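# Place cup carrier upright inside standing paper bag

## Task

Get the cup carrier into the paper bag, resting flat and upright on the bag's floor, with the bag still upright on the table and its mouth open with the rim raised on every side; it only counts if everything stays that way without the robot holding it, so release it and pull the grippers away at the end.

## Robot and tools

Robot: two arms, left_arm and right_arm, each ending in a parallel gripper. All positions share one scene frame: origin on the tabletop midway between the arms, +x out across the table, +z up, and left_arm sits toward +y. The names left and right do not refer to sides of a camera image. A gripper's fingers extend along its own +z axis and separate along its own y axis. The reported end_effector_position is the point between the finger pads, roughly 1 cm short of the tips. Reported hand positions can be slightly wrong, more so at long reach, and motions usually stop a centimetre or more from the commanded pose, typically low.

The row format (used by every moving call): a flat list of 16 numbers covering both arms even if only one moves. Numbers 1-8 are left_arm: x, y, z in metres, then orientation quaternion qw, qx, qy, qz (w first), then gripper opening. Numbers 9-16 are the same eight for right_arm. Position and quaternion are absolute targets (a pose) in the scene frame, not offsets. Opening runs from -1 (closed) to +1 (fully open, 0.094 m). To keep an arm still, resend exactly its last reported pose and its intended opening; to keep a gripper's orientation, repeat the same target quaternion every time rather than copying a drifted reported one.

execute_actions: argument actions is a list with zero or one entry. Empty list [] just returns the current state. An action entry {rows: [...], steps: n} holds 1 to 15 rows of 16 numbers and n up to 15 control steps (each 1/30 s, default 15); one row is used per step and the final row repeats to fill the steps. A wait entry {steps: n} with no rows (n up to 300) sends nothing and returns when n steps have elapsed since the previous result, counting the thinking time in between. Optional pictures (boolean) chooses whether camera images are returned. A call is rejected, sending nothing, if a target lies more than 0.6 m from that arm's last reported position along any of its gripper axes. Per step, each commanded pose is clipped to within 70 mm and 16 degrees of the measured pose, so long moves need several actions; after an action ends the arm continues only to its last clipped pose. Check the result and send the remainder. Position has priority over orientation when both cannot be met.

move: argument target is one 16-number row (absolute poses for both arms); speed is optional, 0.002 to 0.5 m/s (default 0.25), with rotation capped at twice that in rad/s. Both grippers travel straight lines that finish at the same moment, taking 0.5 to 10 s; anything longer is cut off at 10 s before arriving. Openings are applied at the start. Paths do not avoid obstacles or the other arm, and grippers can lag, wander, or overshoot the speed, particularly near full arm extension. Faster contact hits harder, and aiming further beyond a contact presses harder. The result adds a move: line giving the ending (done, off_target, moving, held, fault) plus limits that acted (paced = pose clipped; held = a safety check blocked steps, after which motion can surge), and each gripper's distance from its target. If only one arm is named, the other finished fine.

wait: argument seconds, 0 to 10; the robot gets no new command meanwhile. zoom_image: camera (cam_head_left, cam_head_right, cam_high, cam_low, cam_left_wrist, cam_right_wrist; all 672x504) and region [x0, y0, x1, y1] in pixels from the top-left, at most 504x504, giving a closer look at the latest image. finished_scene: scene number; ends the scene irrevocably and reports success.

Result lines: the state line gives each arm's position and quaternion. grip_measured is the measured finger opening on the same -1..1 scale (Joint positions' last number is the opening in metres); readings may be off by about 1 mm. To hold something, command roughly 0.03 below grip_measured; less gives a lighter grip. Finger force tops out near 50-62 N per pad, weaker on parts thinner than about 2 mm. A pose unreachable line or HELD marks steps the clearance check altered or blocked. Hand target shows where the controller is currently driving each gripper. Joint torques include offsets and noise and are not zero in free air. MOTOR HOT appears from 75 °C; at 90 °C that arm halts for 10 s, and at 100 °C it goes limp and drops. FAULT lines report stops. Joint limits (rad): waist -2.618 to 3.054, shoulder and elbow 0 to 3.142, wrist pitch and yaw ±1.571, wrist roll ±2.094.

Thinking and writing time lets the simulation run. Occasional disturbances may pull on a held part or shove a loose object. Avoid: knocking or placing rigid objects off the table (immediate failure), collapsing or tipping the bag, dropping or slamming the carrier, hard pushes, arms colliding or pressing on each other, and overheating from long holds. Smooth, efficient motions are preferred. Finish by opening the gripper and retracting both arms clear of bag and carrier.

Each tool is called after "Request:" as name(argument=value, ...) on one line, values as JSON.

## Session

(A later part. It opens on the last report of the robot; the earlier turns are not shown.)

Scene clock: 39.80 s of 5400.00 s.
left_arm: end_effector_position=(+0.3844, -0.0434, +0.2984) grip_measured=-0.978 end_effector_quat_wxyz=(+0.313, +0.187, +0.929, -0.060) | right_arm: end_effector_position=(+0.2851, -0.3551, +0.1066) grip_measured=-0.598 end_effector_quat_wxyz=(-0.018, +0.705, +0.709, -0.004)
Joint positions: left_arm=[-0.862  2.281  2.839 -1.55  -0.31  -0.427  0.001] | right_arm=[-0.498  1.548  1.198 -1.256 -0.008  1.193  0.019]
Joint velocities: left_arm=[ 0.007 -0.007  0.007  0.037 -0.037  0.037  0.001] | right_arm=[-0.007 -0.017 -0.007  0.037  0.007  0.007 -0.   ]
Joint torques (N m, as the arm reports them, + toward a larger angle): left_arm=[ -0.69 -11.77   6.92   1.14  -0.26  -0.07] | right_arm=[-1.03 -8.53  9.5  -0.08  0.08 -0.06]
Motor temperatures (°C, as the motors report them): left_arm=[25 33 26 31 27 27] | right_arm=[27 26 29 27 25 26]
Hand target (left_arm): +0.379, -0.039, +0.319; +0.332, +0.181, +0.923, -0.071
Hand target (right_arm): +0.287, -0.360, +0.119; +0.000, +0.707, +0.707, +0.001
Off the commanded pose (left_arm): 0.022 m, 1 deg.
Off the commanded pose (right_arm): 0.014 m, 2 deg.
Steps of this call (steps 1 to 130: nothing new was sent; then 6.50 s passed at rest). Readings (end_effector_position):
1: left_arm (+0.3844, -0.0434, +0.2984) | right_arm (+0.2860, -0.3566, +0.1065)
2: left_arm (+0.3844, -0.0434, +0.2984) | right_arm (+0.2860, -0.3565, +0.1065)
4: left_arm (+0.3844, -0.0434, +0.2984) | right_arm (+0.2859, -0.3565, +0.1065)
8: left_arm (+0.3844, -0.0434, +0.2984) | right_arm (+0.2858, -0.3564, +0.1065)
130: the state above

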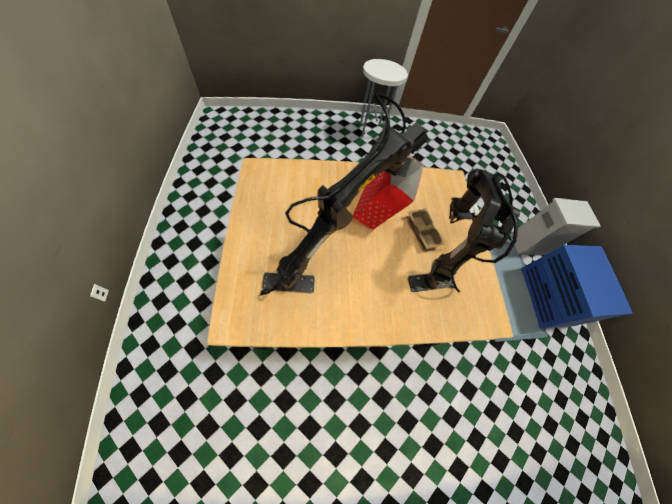

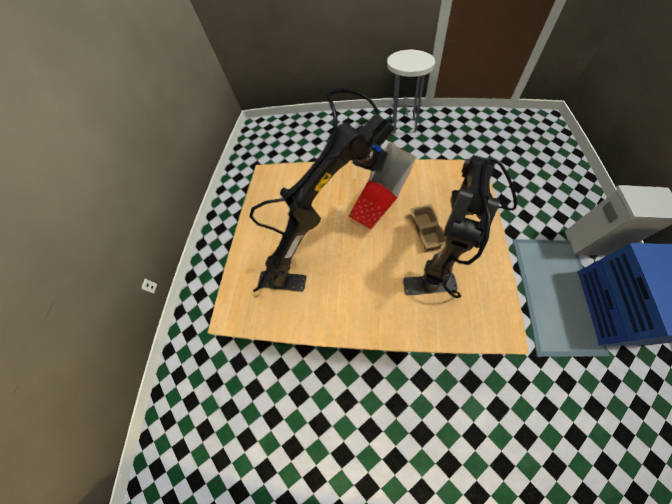

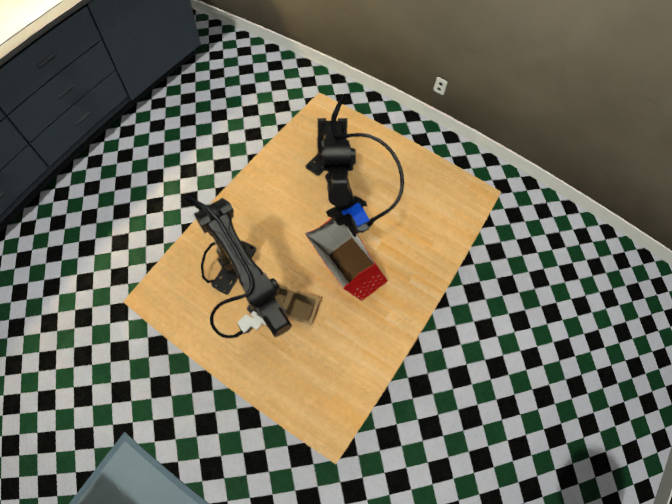

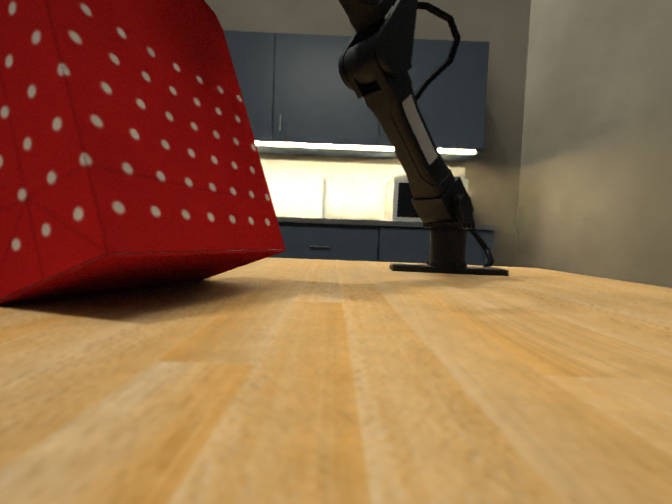

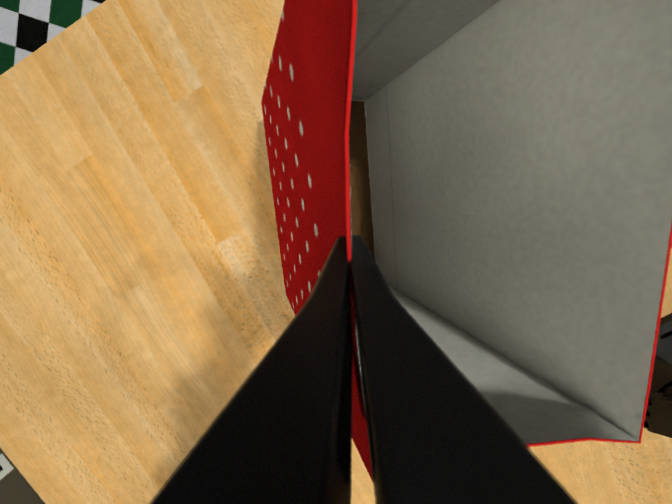

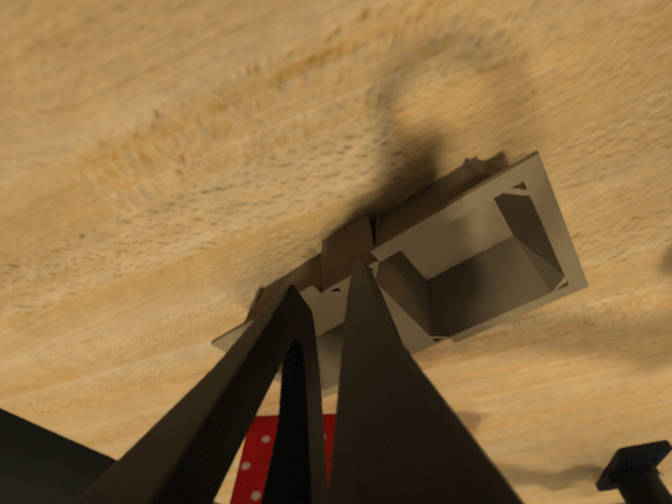

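Request:
move(target=[0.265,0.0,0.325,0.306,0.323,0.888,-0.111,-1,0.285,-0.36,0.14,0,0.537,0.843,0,0.1], speed=0.08)

Request:
move(target=[0.305,0.055,0.285,0.306,0.323,0.888,-0.111,-1,0.27,-0.29,0.14,0,0.537,0.843,0,0.1], speed=0.05)

Scene clock: 48.63 s of 5400.00 s.
left_arm: end_effector_position=(+0.2686, -0.0005, +0.3165) grip_measured=-0.979 end_effector_quat_wxyz=(+0.297, +0.319, +0.894, -0.099) | right_arm: end_effector_position=(+0.2852, -0.3551, +0.1252) grip_measured=+0.099 end_effector_quat_wxyz=(-0.021, +0.536, +0.844, -0.000)
Joint positions: left_arm=[-0.991  1.657  1.986 -1.299 -0.223 -0.291  0.001] | right_arm=[-0.498  1.548  1.272 -1.335 -0.008  0.758  0.052]
Joint velocities: left_arm=[ 0.012  0.002 -0.002 -0.022 -0.051 -0.022 -0.001] | right_arm=[-0.002  0.002 -0.002 -0.037  0.007  0.022 -0.   ]
Joint torques (N m, as the arm reports them, + toward a larger angle): left_arm=[-0.63 -7.48  4.67  1.51  0.    0.03] | right_arm=[-1.1  -8.98  9.54 -0.11  0.09 -0.09]
Motor temperatures (°C, as the motors report them): left_arm=[25 34 26 31 27 27] | right_arm=[27 26 29 26 25 26]
Hand target (left_arm): +0.264, -0.001, +0.324; +0.307, +0.323, +0.888, -0.112
Hand target (right_arm): +0.285, -0.360, +0.139; +0.000, +0.537, +0.844, +0.000
Off the commanded pose (left_arm): 0.009 m, 2 deg.
Off the commanded pose (right_arm): 0.016 m, 2 deg.
After step 90, 2.77 s passed at rest.
move: off_target (right_arm)

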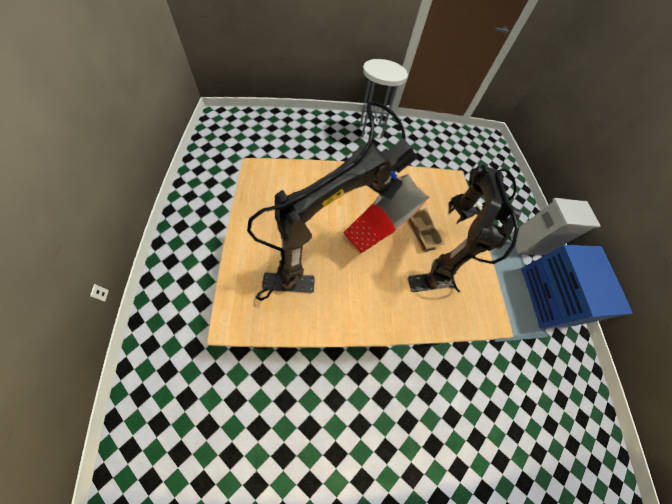

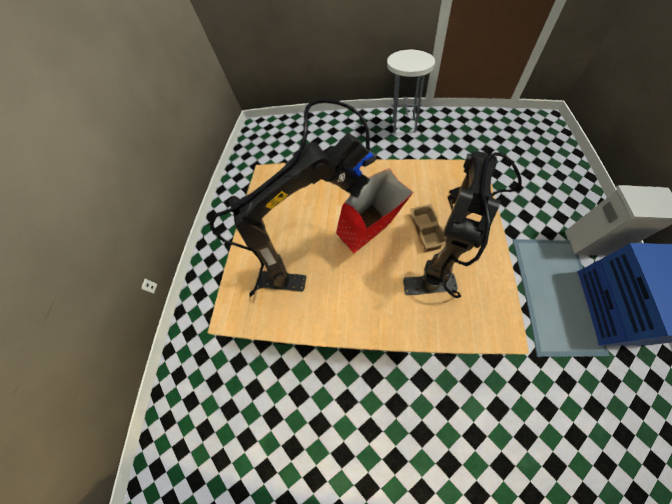

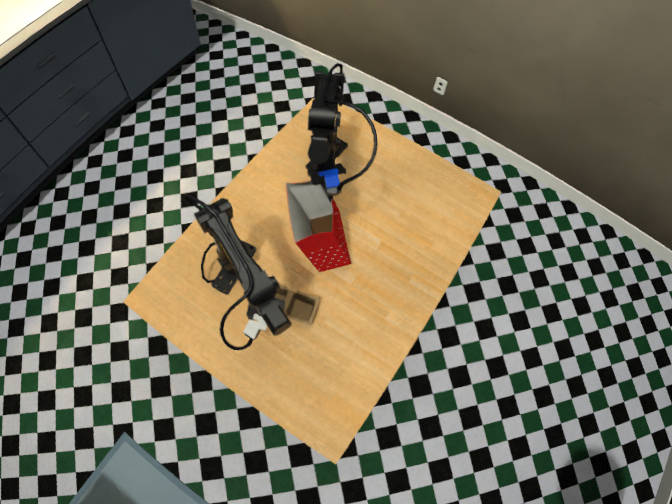

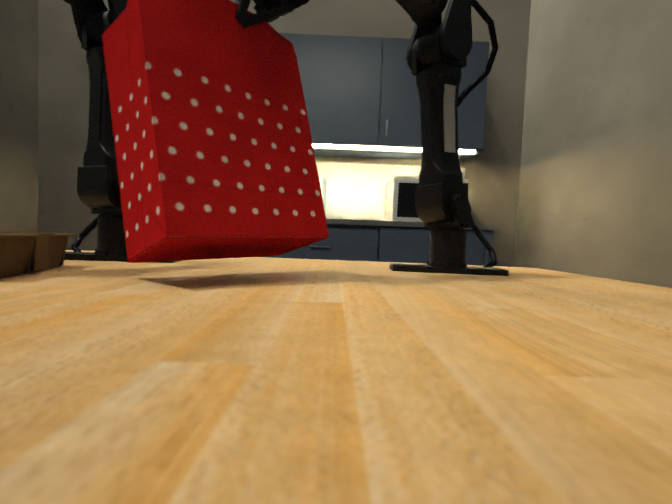

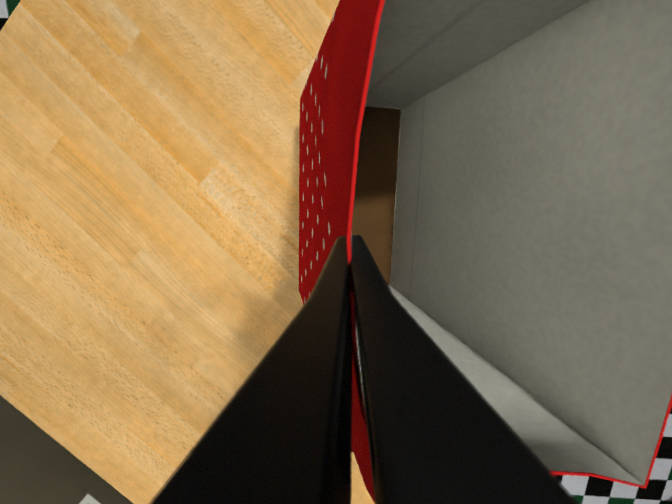

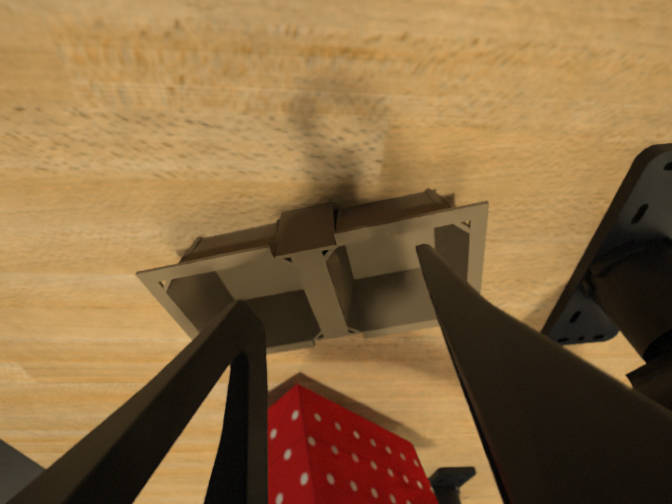

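Scene clock: 50.57 s of 5400.00 s.
left_arm: end_effector_position=(+0.3045, +0.0546, +0.2767) grip_measured=-0.979 end_effector_quat_wxyz=(+0.293, +0.325, +0.894, -0.098) | right_arm: end_effector_position=(+0.2774, -0.2923, +0.1377) grip_measured=+0.099 end_effector_quat_wxyz=(-0.001, +0.539, +0.843, +0.004)
Joint positions: left_arm=[-0.77   1.491  1.642 -1.1   -0.091 -0.099  0.001] | right_arm=[-0.256  1.422  1.208 -1.356 -0.008  1.007  0.052]
Joint velocities: left_arm=[ 0.002  0.002  0.002  0.037 -0.007 -0.066  0.001] | right_arm=[ 0.002 -0.007 -0.002  0.007 -0.022 -0.051 -0.   ]
Joint torques (N m, as the arm reports them, + toward a larger angle): left_arm=[ 0.43 -6.81  5.23  1.56  0.08  0.06] | right_arm=[ 1.03 -7.31  5.57 -0.03  0.13  0.03]
Motor temperatures (°C, as the motors report them): left_arm=[25 34 26 32 27 27] | right_arm=[27 26 29 26 25 26]
Hand target (left_arm): +0.304, +0.056, +0.285; +0.306, +0.323, +0.889, -0.109
Hand target (right_arm): +0.269, -0.291, +0.140; -0.001, +0.537, +0.844, -0.002
Off the commanded pose (left_arm): 0.008 m, 2 deg.
Off the commanded pose (right_arm): 0.008 m, 0 deg.
move: done

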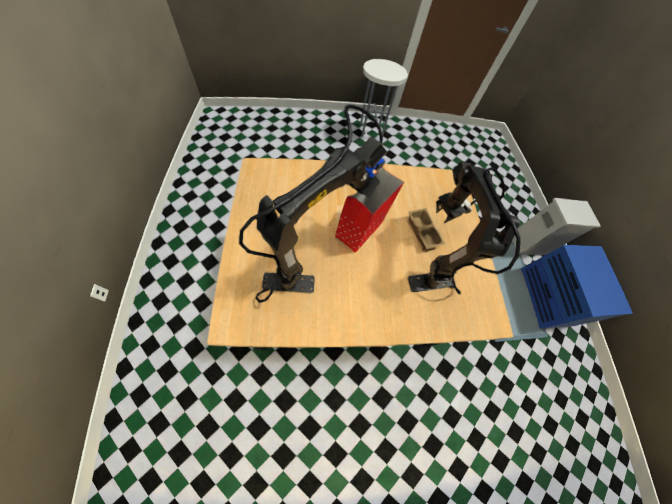

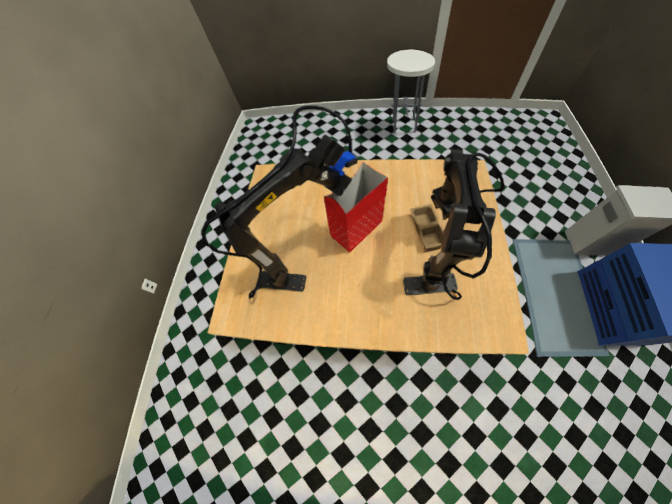

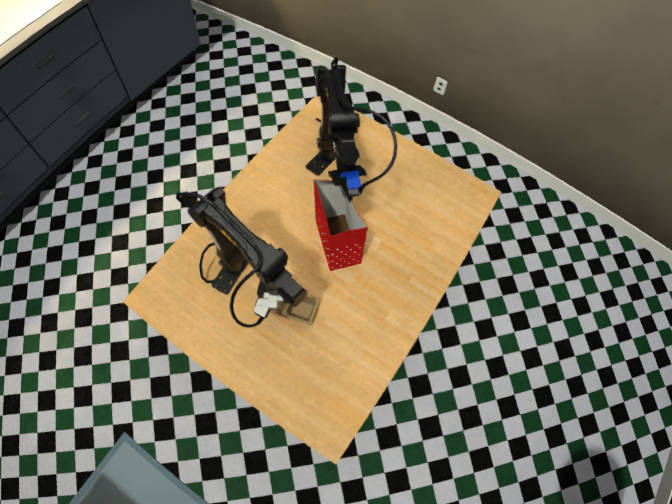

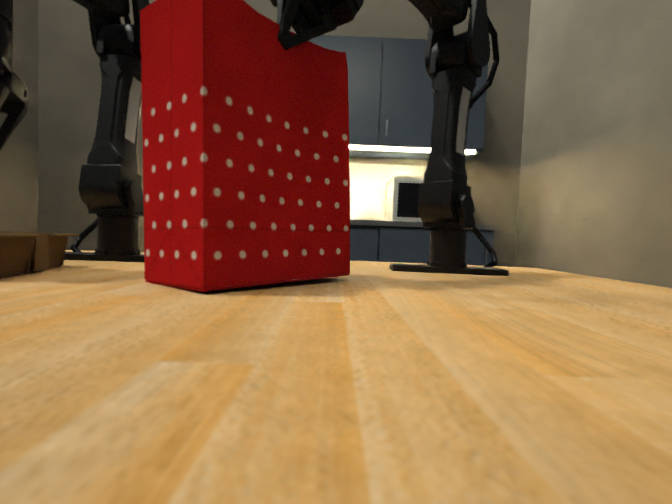

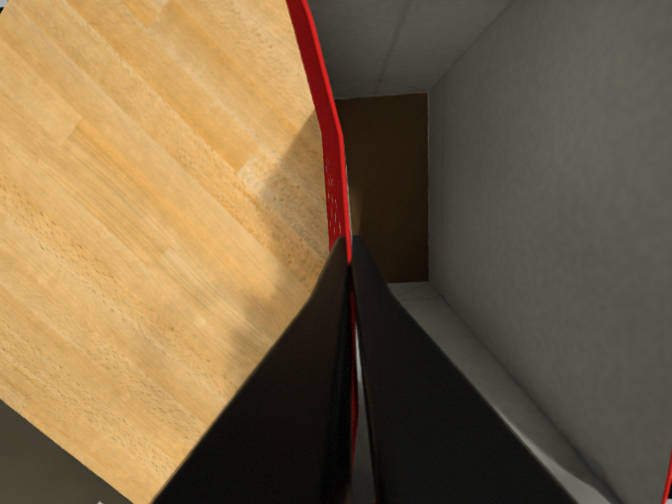

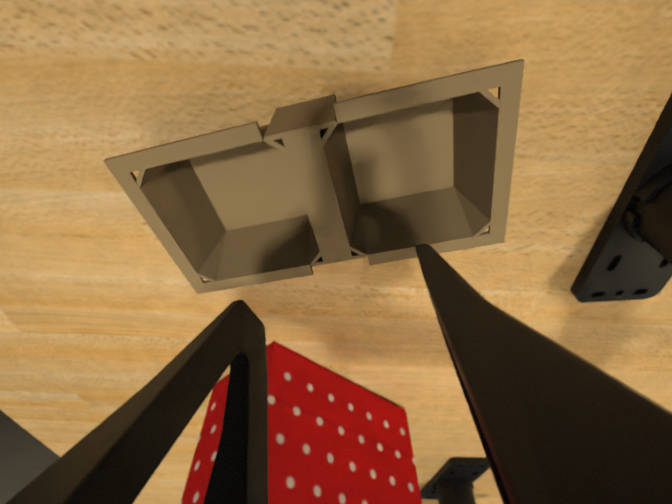

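Request:
move(target=[0.31,0.062,0.28,0.306,0.323,0.888,-0.111,0,0.262,-0.255,0.09,0,0.574,0.819,0,0.1], speed=0.08)

Request:
move(target=[0.30,0.075,0.385,0.32,0.32,0.883,-0.117,0,0.262,-0.255,0.09,0,0.574,0.819,0,0.1], speed=0.1)

Scene clock: 55.40 s of 5400.00 s.
left_arm: end_effector_position=(+0.3097, +0.0605, +0.2724) grip_measured=-0.002 end_effector_quat_wxyz=(+0.293, +0.325, +0.893, -0.101) | right_arm: end_effector_position=(+0.2606, -0.2562, +0.0875) grip_measured=+0.099 end_effector_quat_wxyz=(-0.015, +0.575, +0.818, -0.006)
Joint positions: left_arm=[-0.738  1.478  1.61  -1.075 -0.066 -0.073  0.047] | right_arm=[-0.099  1.395  0.985 -1.191 -0.008  1.252  0.052]
Joint velocities: left_arm=[ 0.007  0.002  0.007 -0.007 -0.022 -0.022 -0.001] | right_arm=[-0.007  0.002 -0.002  0.066 -0.022  0.007  0.001]
Joint torques (N m, as the arm reports them, + toward a larger angle): left_arm=[ 0.72 -6.62  5.31  1.54  0.1   0.04] | right_arm=[ 1.13 -7.19  5.57  0.23  0.12  0.07]
Motor temperatures (°C, as the motors report them): left_arm=[25 33 26 32 27 27] | right_arm=[27 26 29 26 25 26]
Hand target (left_arm): +0.310, +0.062, +0.280; +0.306, +0.323, +0.889, -0.110
Hand target (right_arm): +0.261, -0.255, +0.090; -0.001, +0.574, +0.819, -0.002
Off the commanded pose (left_arm): 0.008 m, 2 deg.
Off the commanded pose (right_arm): 0.003 m, 2 deg.
After step 90, 0.53 s passed at rest.
move: done

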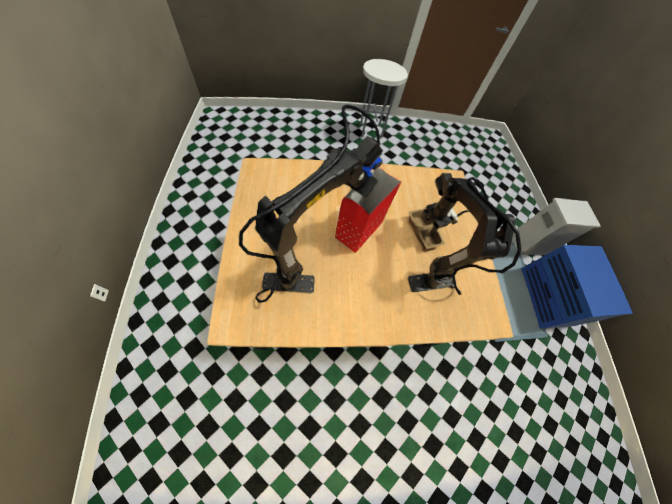

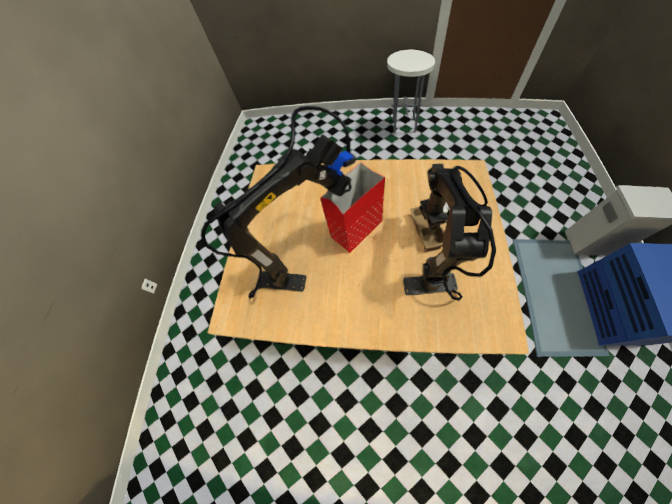

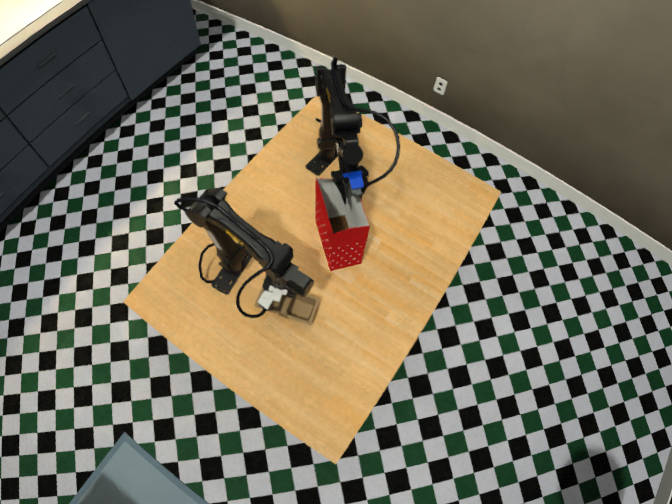

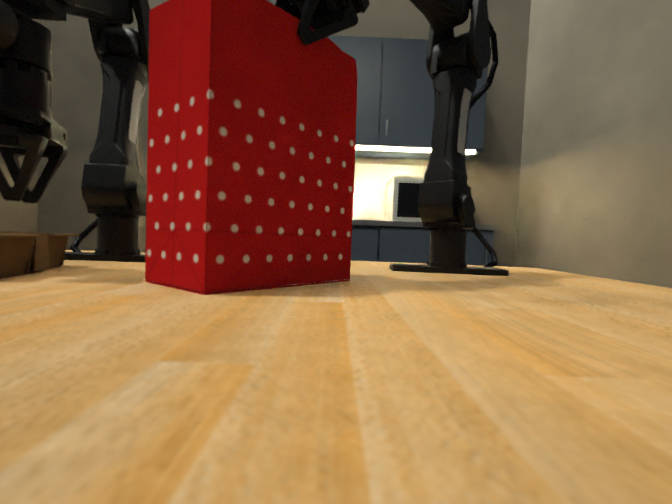

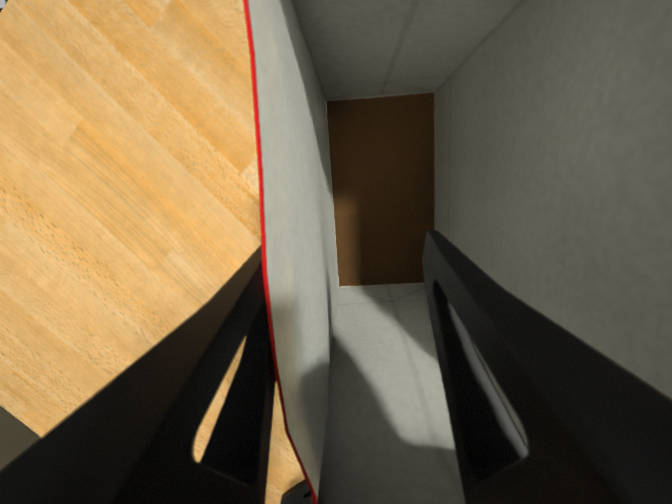

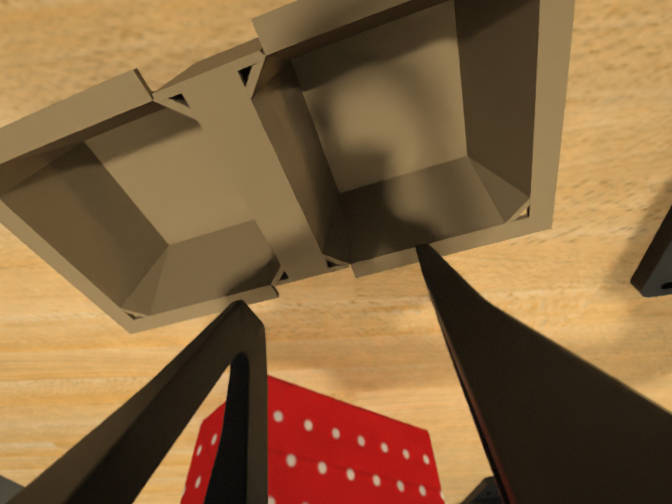

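Scene clock: 57.20 s of 5400.00 s.
left_arm: end_effector_position=(+0.2990, +0.0741, +0.3781) grip_measured=-0.002 end_effector_quat_wxyz=(+0.315, +0.321, +0.886, -0.111) | right_arm: end_effector_position=(+0.2620, -0.2561, +0.0875) grip_measured=+0.099 end_effector_quat_wxyz=(-0.012, +0.576, +0.817, -0.004)
Joint positions: left_arm=[-0.731  1.633  2.241 -1.5   -0.063 -0.069  0.047] | right_arm=[-0.099  1.395  0.985 -1.185 -0.008  1.254  0.052]
Joint velocities: left_arm=[ 0.012  0.007 -0.007 -0.022 -0.051  0.037  0.001] | right_arm=[ 0.002  0.007 -0.007  0.037  0.037 -0.022 -0.   ]
Joint torques (N m, as the arm reports them, + toward a larger angle): left_arm=[ 0.66 -4.69  6.94  1.32  0.09  0.07] | right_arm=[ 1.05 -6.88  5.75  0.22  0.09  0.05]
Motor temperatures (°C, as the motors report them): left_arm=[25 33 26 32 27 27] | right_arm=[27 26 28 26 25 26]
Hand target (left_arm): +0.299, +0.076, +0.385; +0.321, +0.320, +0.884, -0.117
Hand target (right_arm): +0.262, -0.255, +0.090; -0.000, +0.574, +0.819, -0.000
Off the commanded pose (left_arm): 0.007 m, 1 deg.
Off the commanded pose (right_arm): 0.003 m, 2 deg.
move: done

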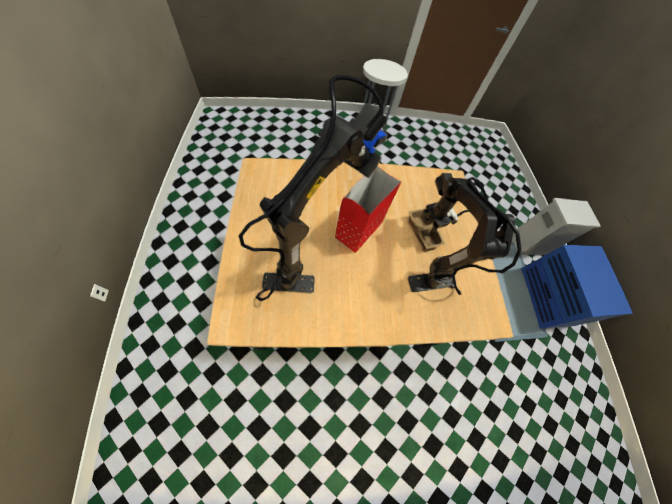

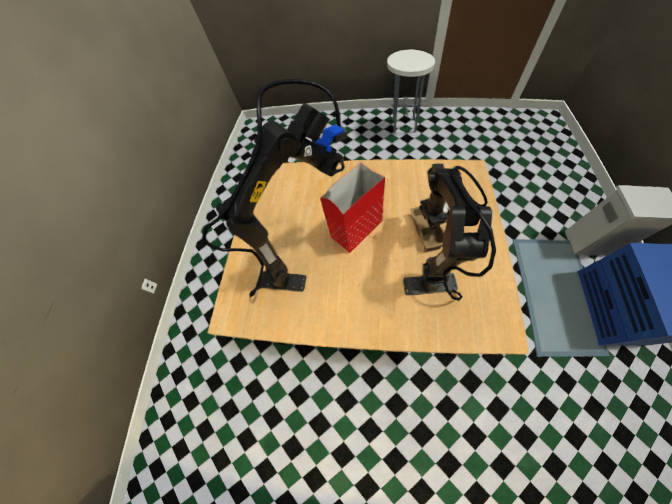

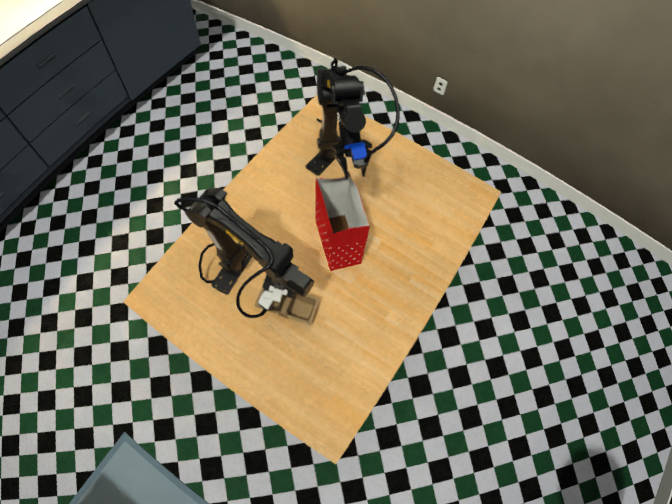

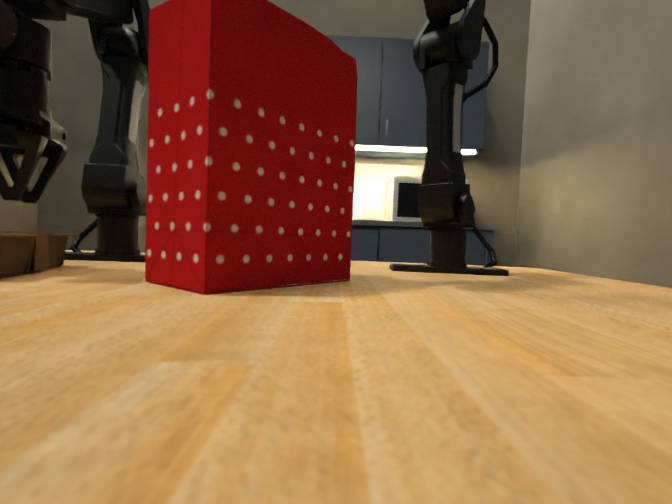

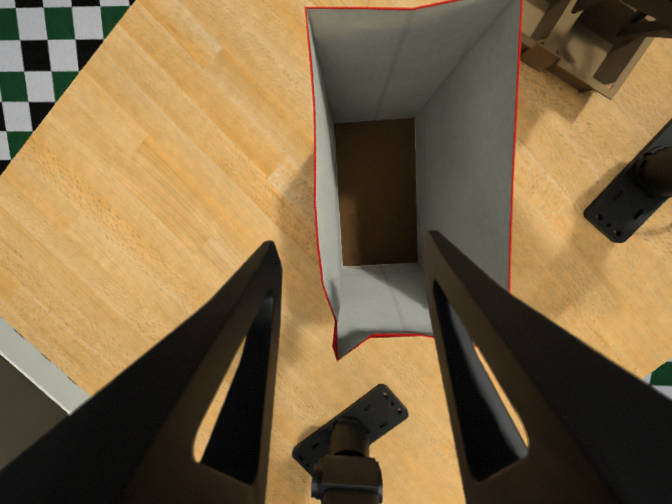

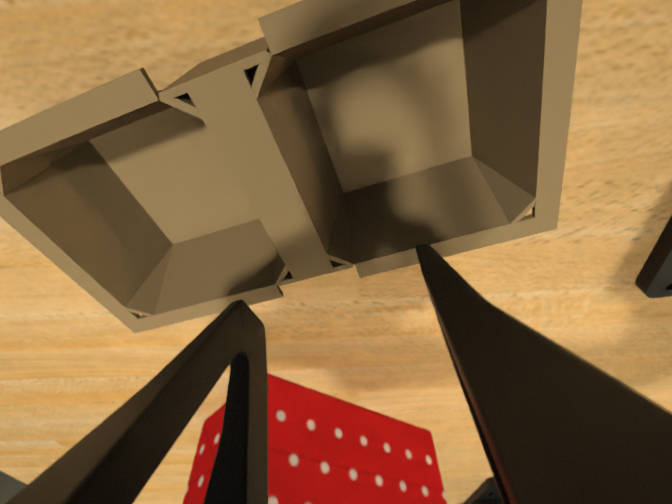

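Request:
move(target=[0.27,0.35,0.38,0.35,-0.05,0.935,0.02,0,0.272,-0.26,0.055,0,0.574,0.819,0,0.1], speed=0.2)

Scene clock: 61.93 s of 5400.00 s.
left_arm: end_effector_position=(+0.2711, +0.3504, +0.3797) grip_measured=-0.002 end_effector_quat_wxyz=(+0.347, -0.049, +0.936, +0.031) | right_arm: end_effector_position=(+0.2737, -0.2558, +0.0612) grip_measured=+0.099 end_effector_quat_wxyz=(+0.005, +0.572, +0.820, +0.008)
Joint positions: left_arm=[ 0.168  1.202  1.898 -1.556 -0.019  0.015  0.047] | right_arm=[-0.099  1.424  0.902 -1.031 -0.008  1.244  0.052]
Joint velocities: left_arm=[ 0.002 -0.007 -0.002  0.022 -0.022  0.007 -0.001] | right_arm=[-0.002  0.012  0.007 -0.051  0.037 -0.007 -0.001]
Joint torques (N m, as the arm reports them, + toward a larger angle): left_arm=[ 0.58 -2.27  3.35  1.38  0.13  0.04] | right_arm=[-1.03 -3.56  5.44  0.3   0.1  -0.07]
Motor temperatures (°C, as the motors report them): left_arm=[25 32 26 32 27 27] | right_arm=[27 26 28 26 25 26]
Hand target (left_arm): +0.265, +0.349, +0.379; +0.347, -0.048, +0.936, +0.027
Hand target (right_arm): +0.271, -0.260, +0.055; -0.000, +0.574, +0.819, +0.000
Off the commanded pose (left_arm): 0.001 m, 1 deg.
Off the commanded pose (right_arm): 0.008 m, 1 deg.
move: done

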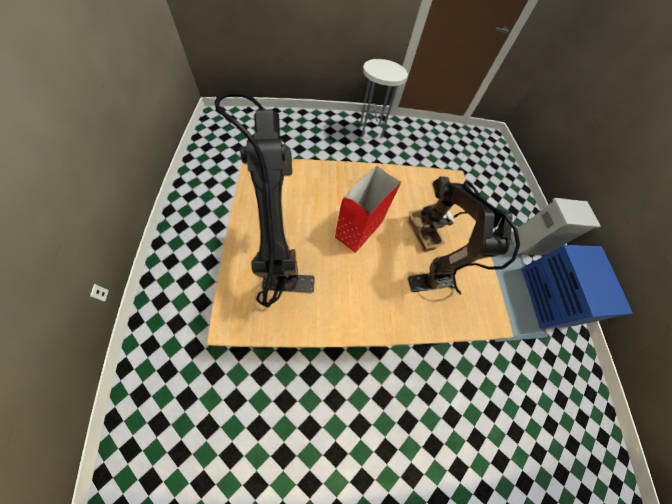

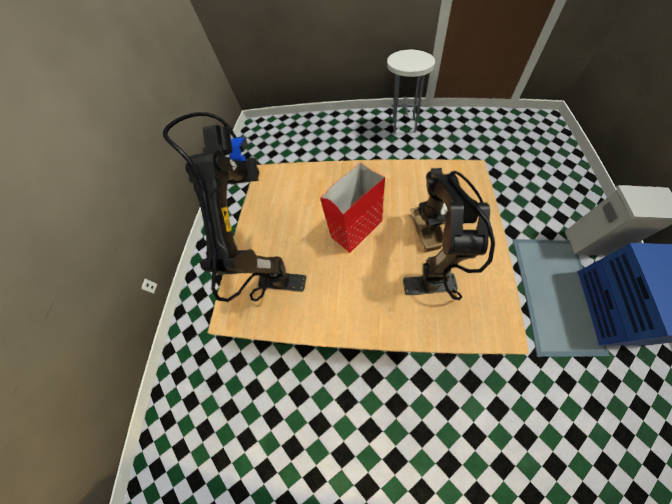

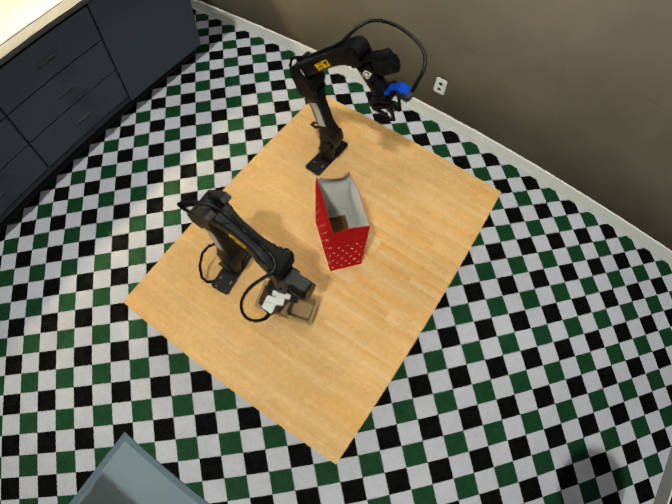

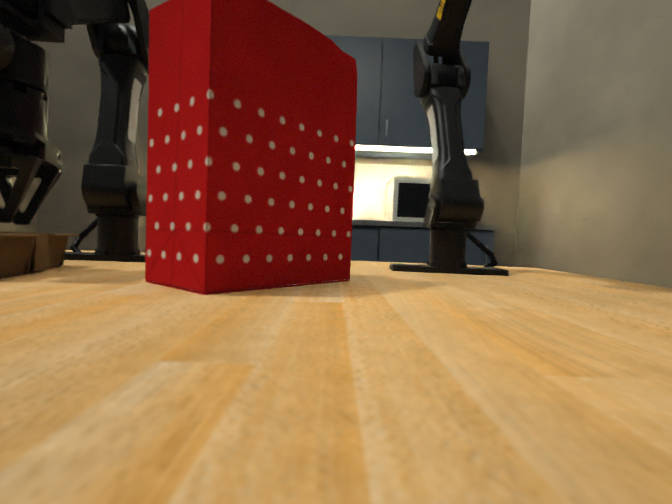

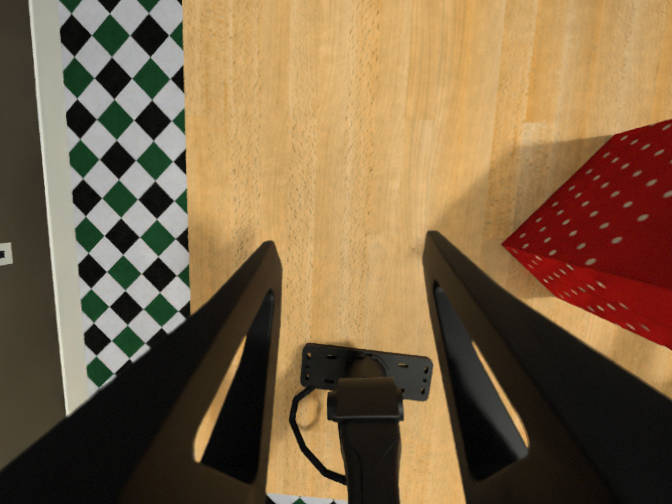

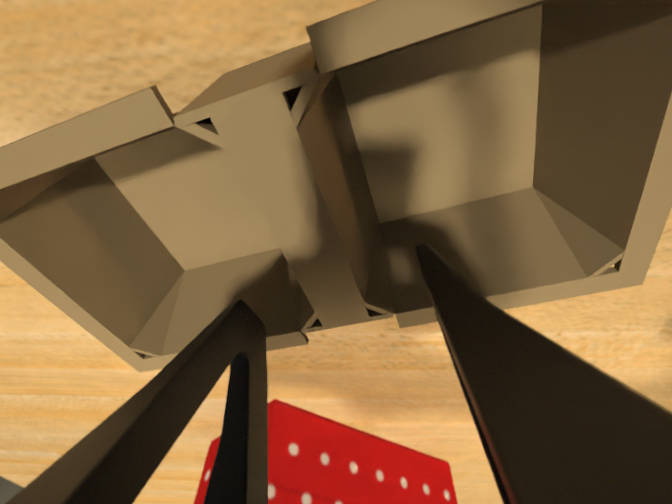

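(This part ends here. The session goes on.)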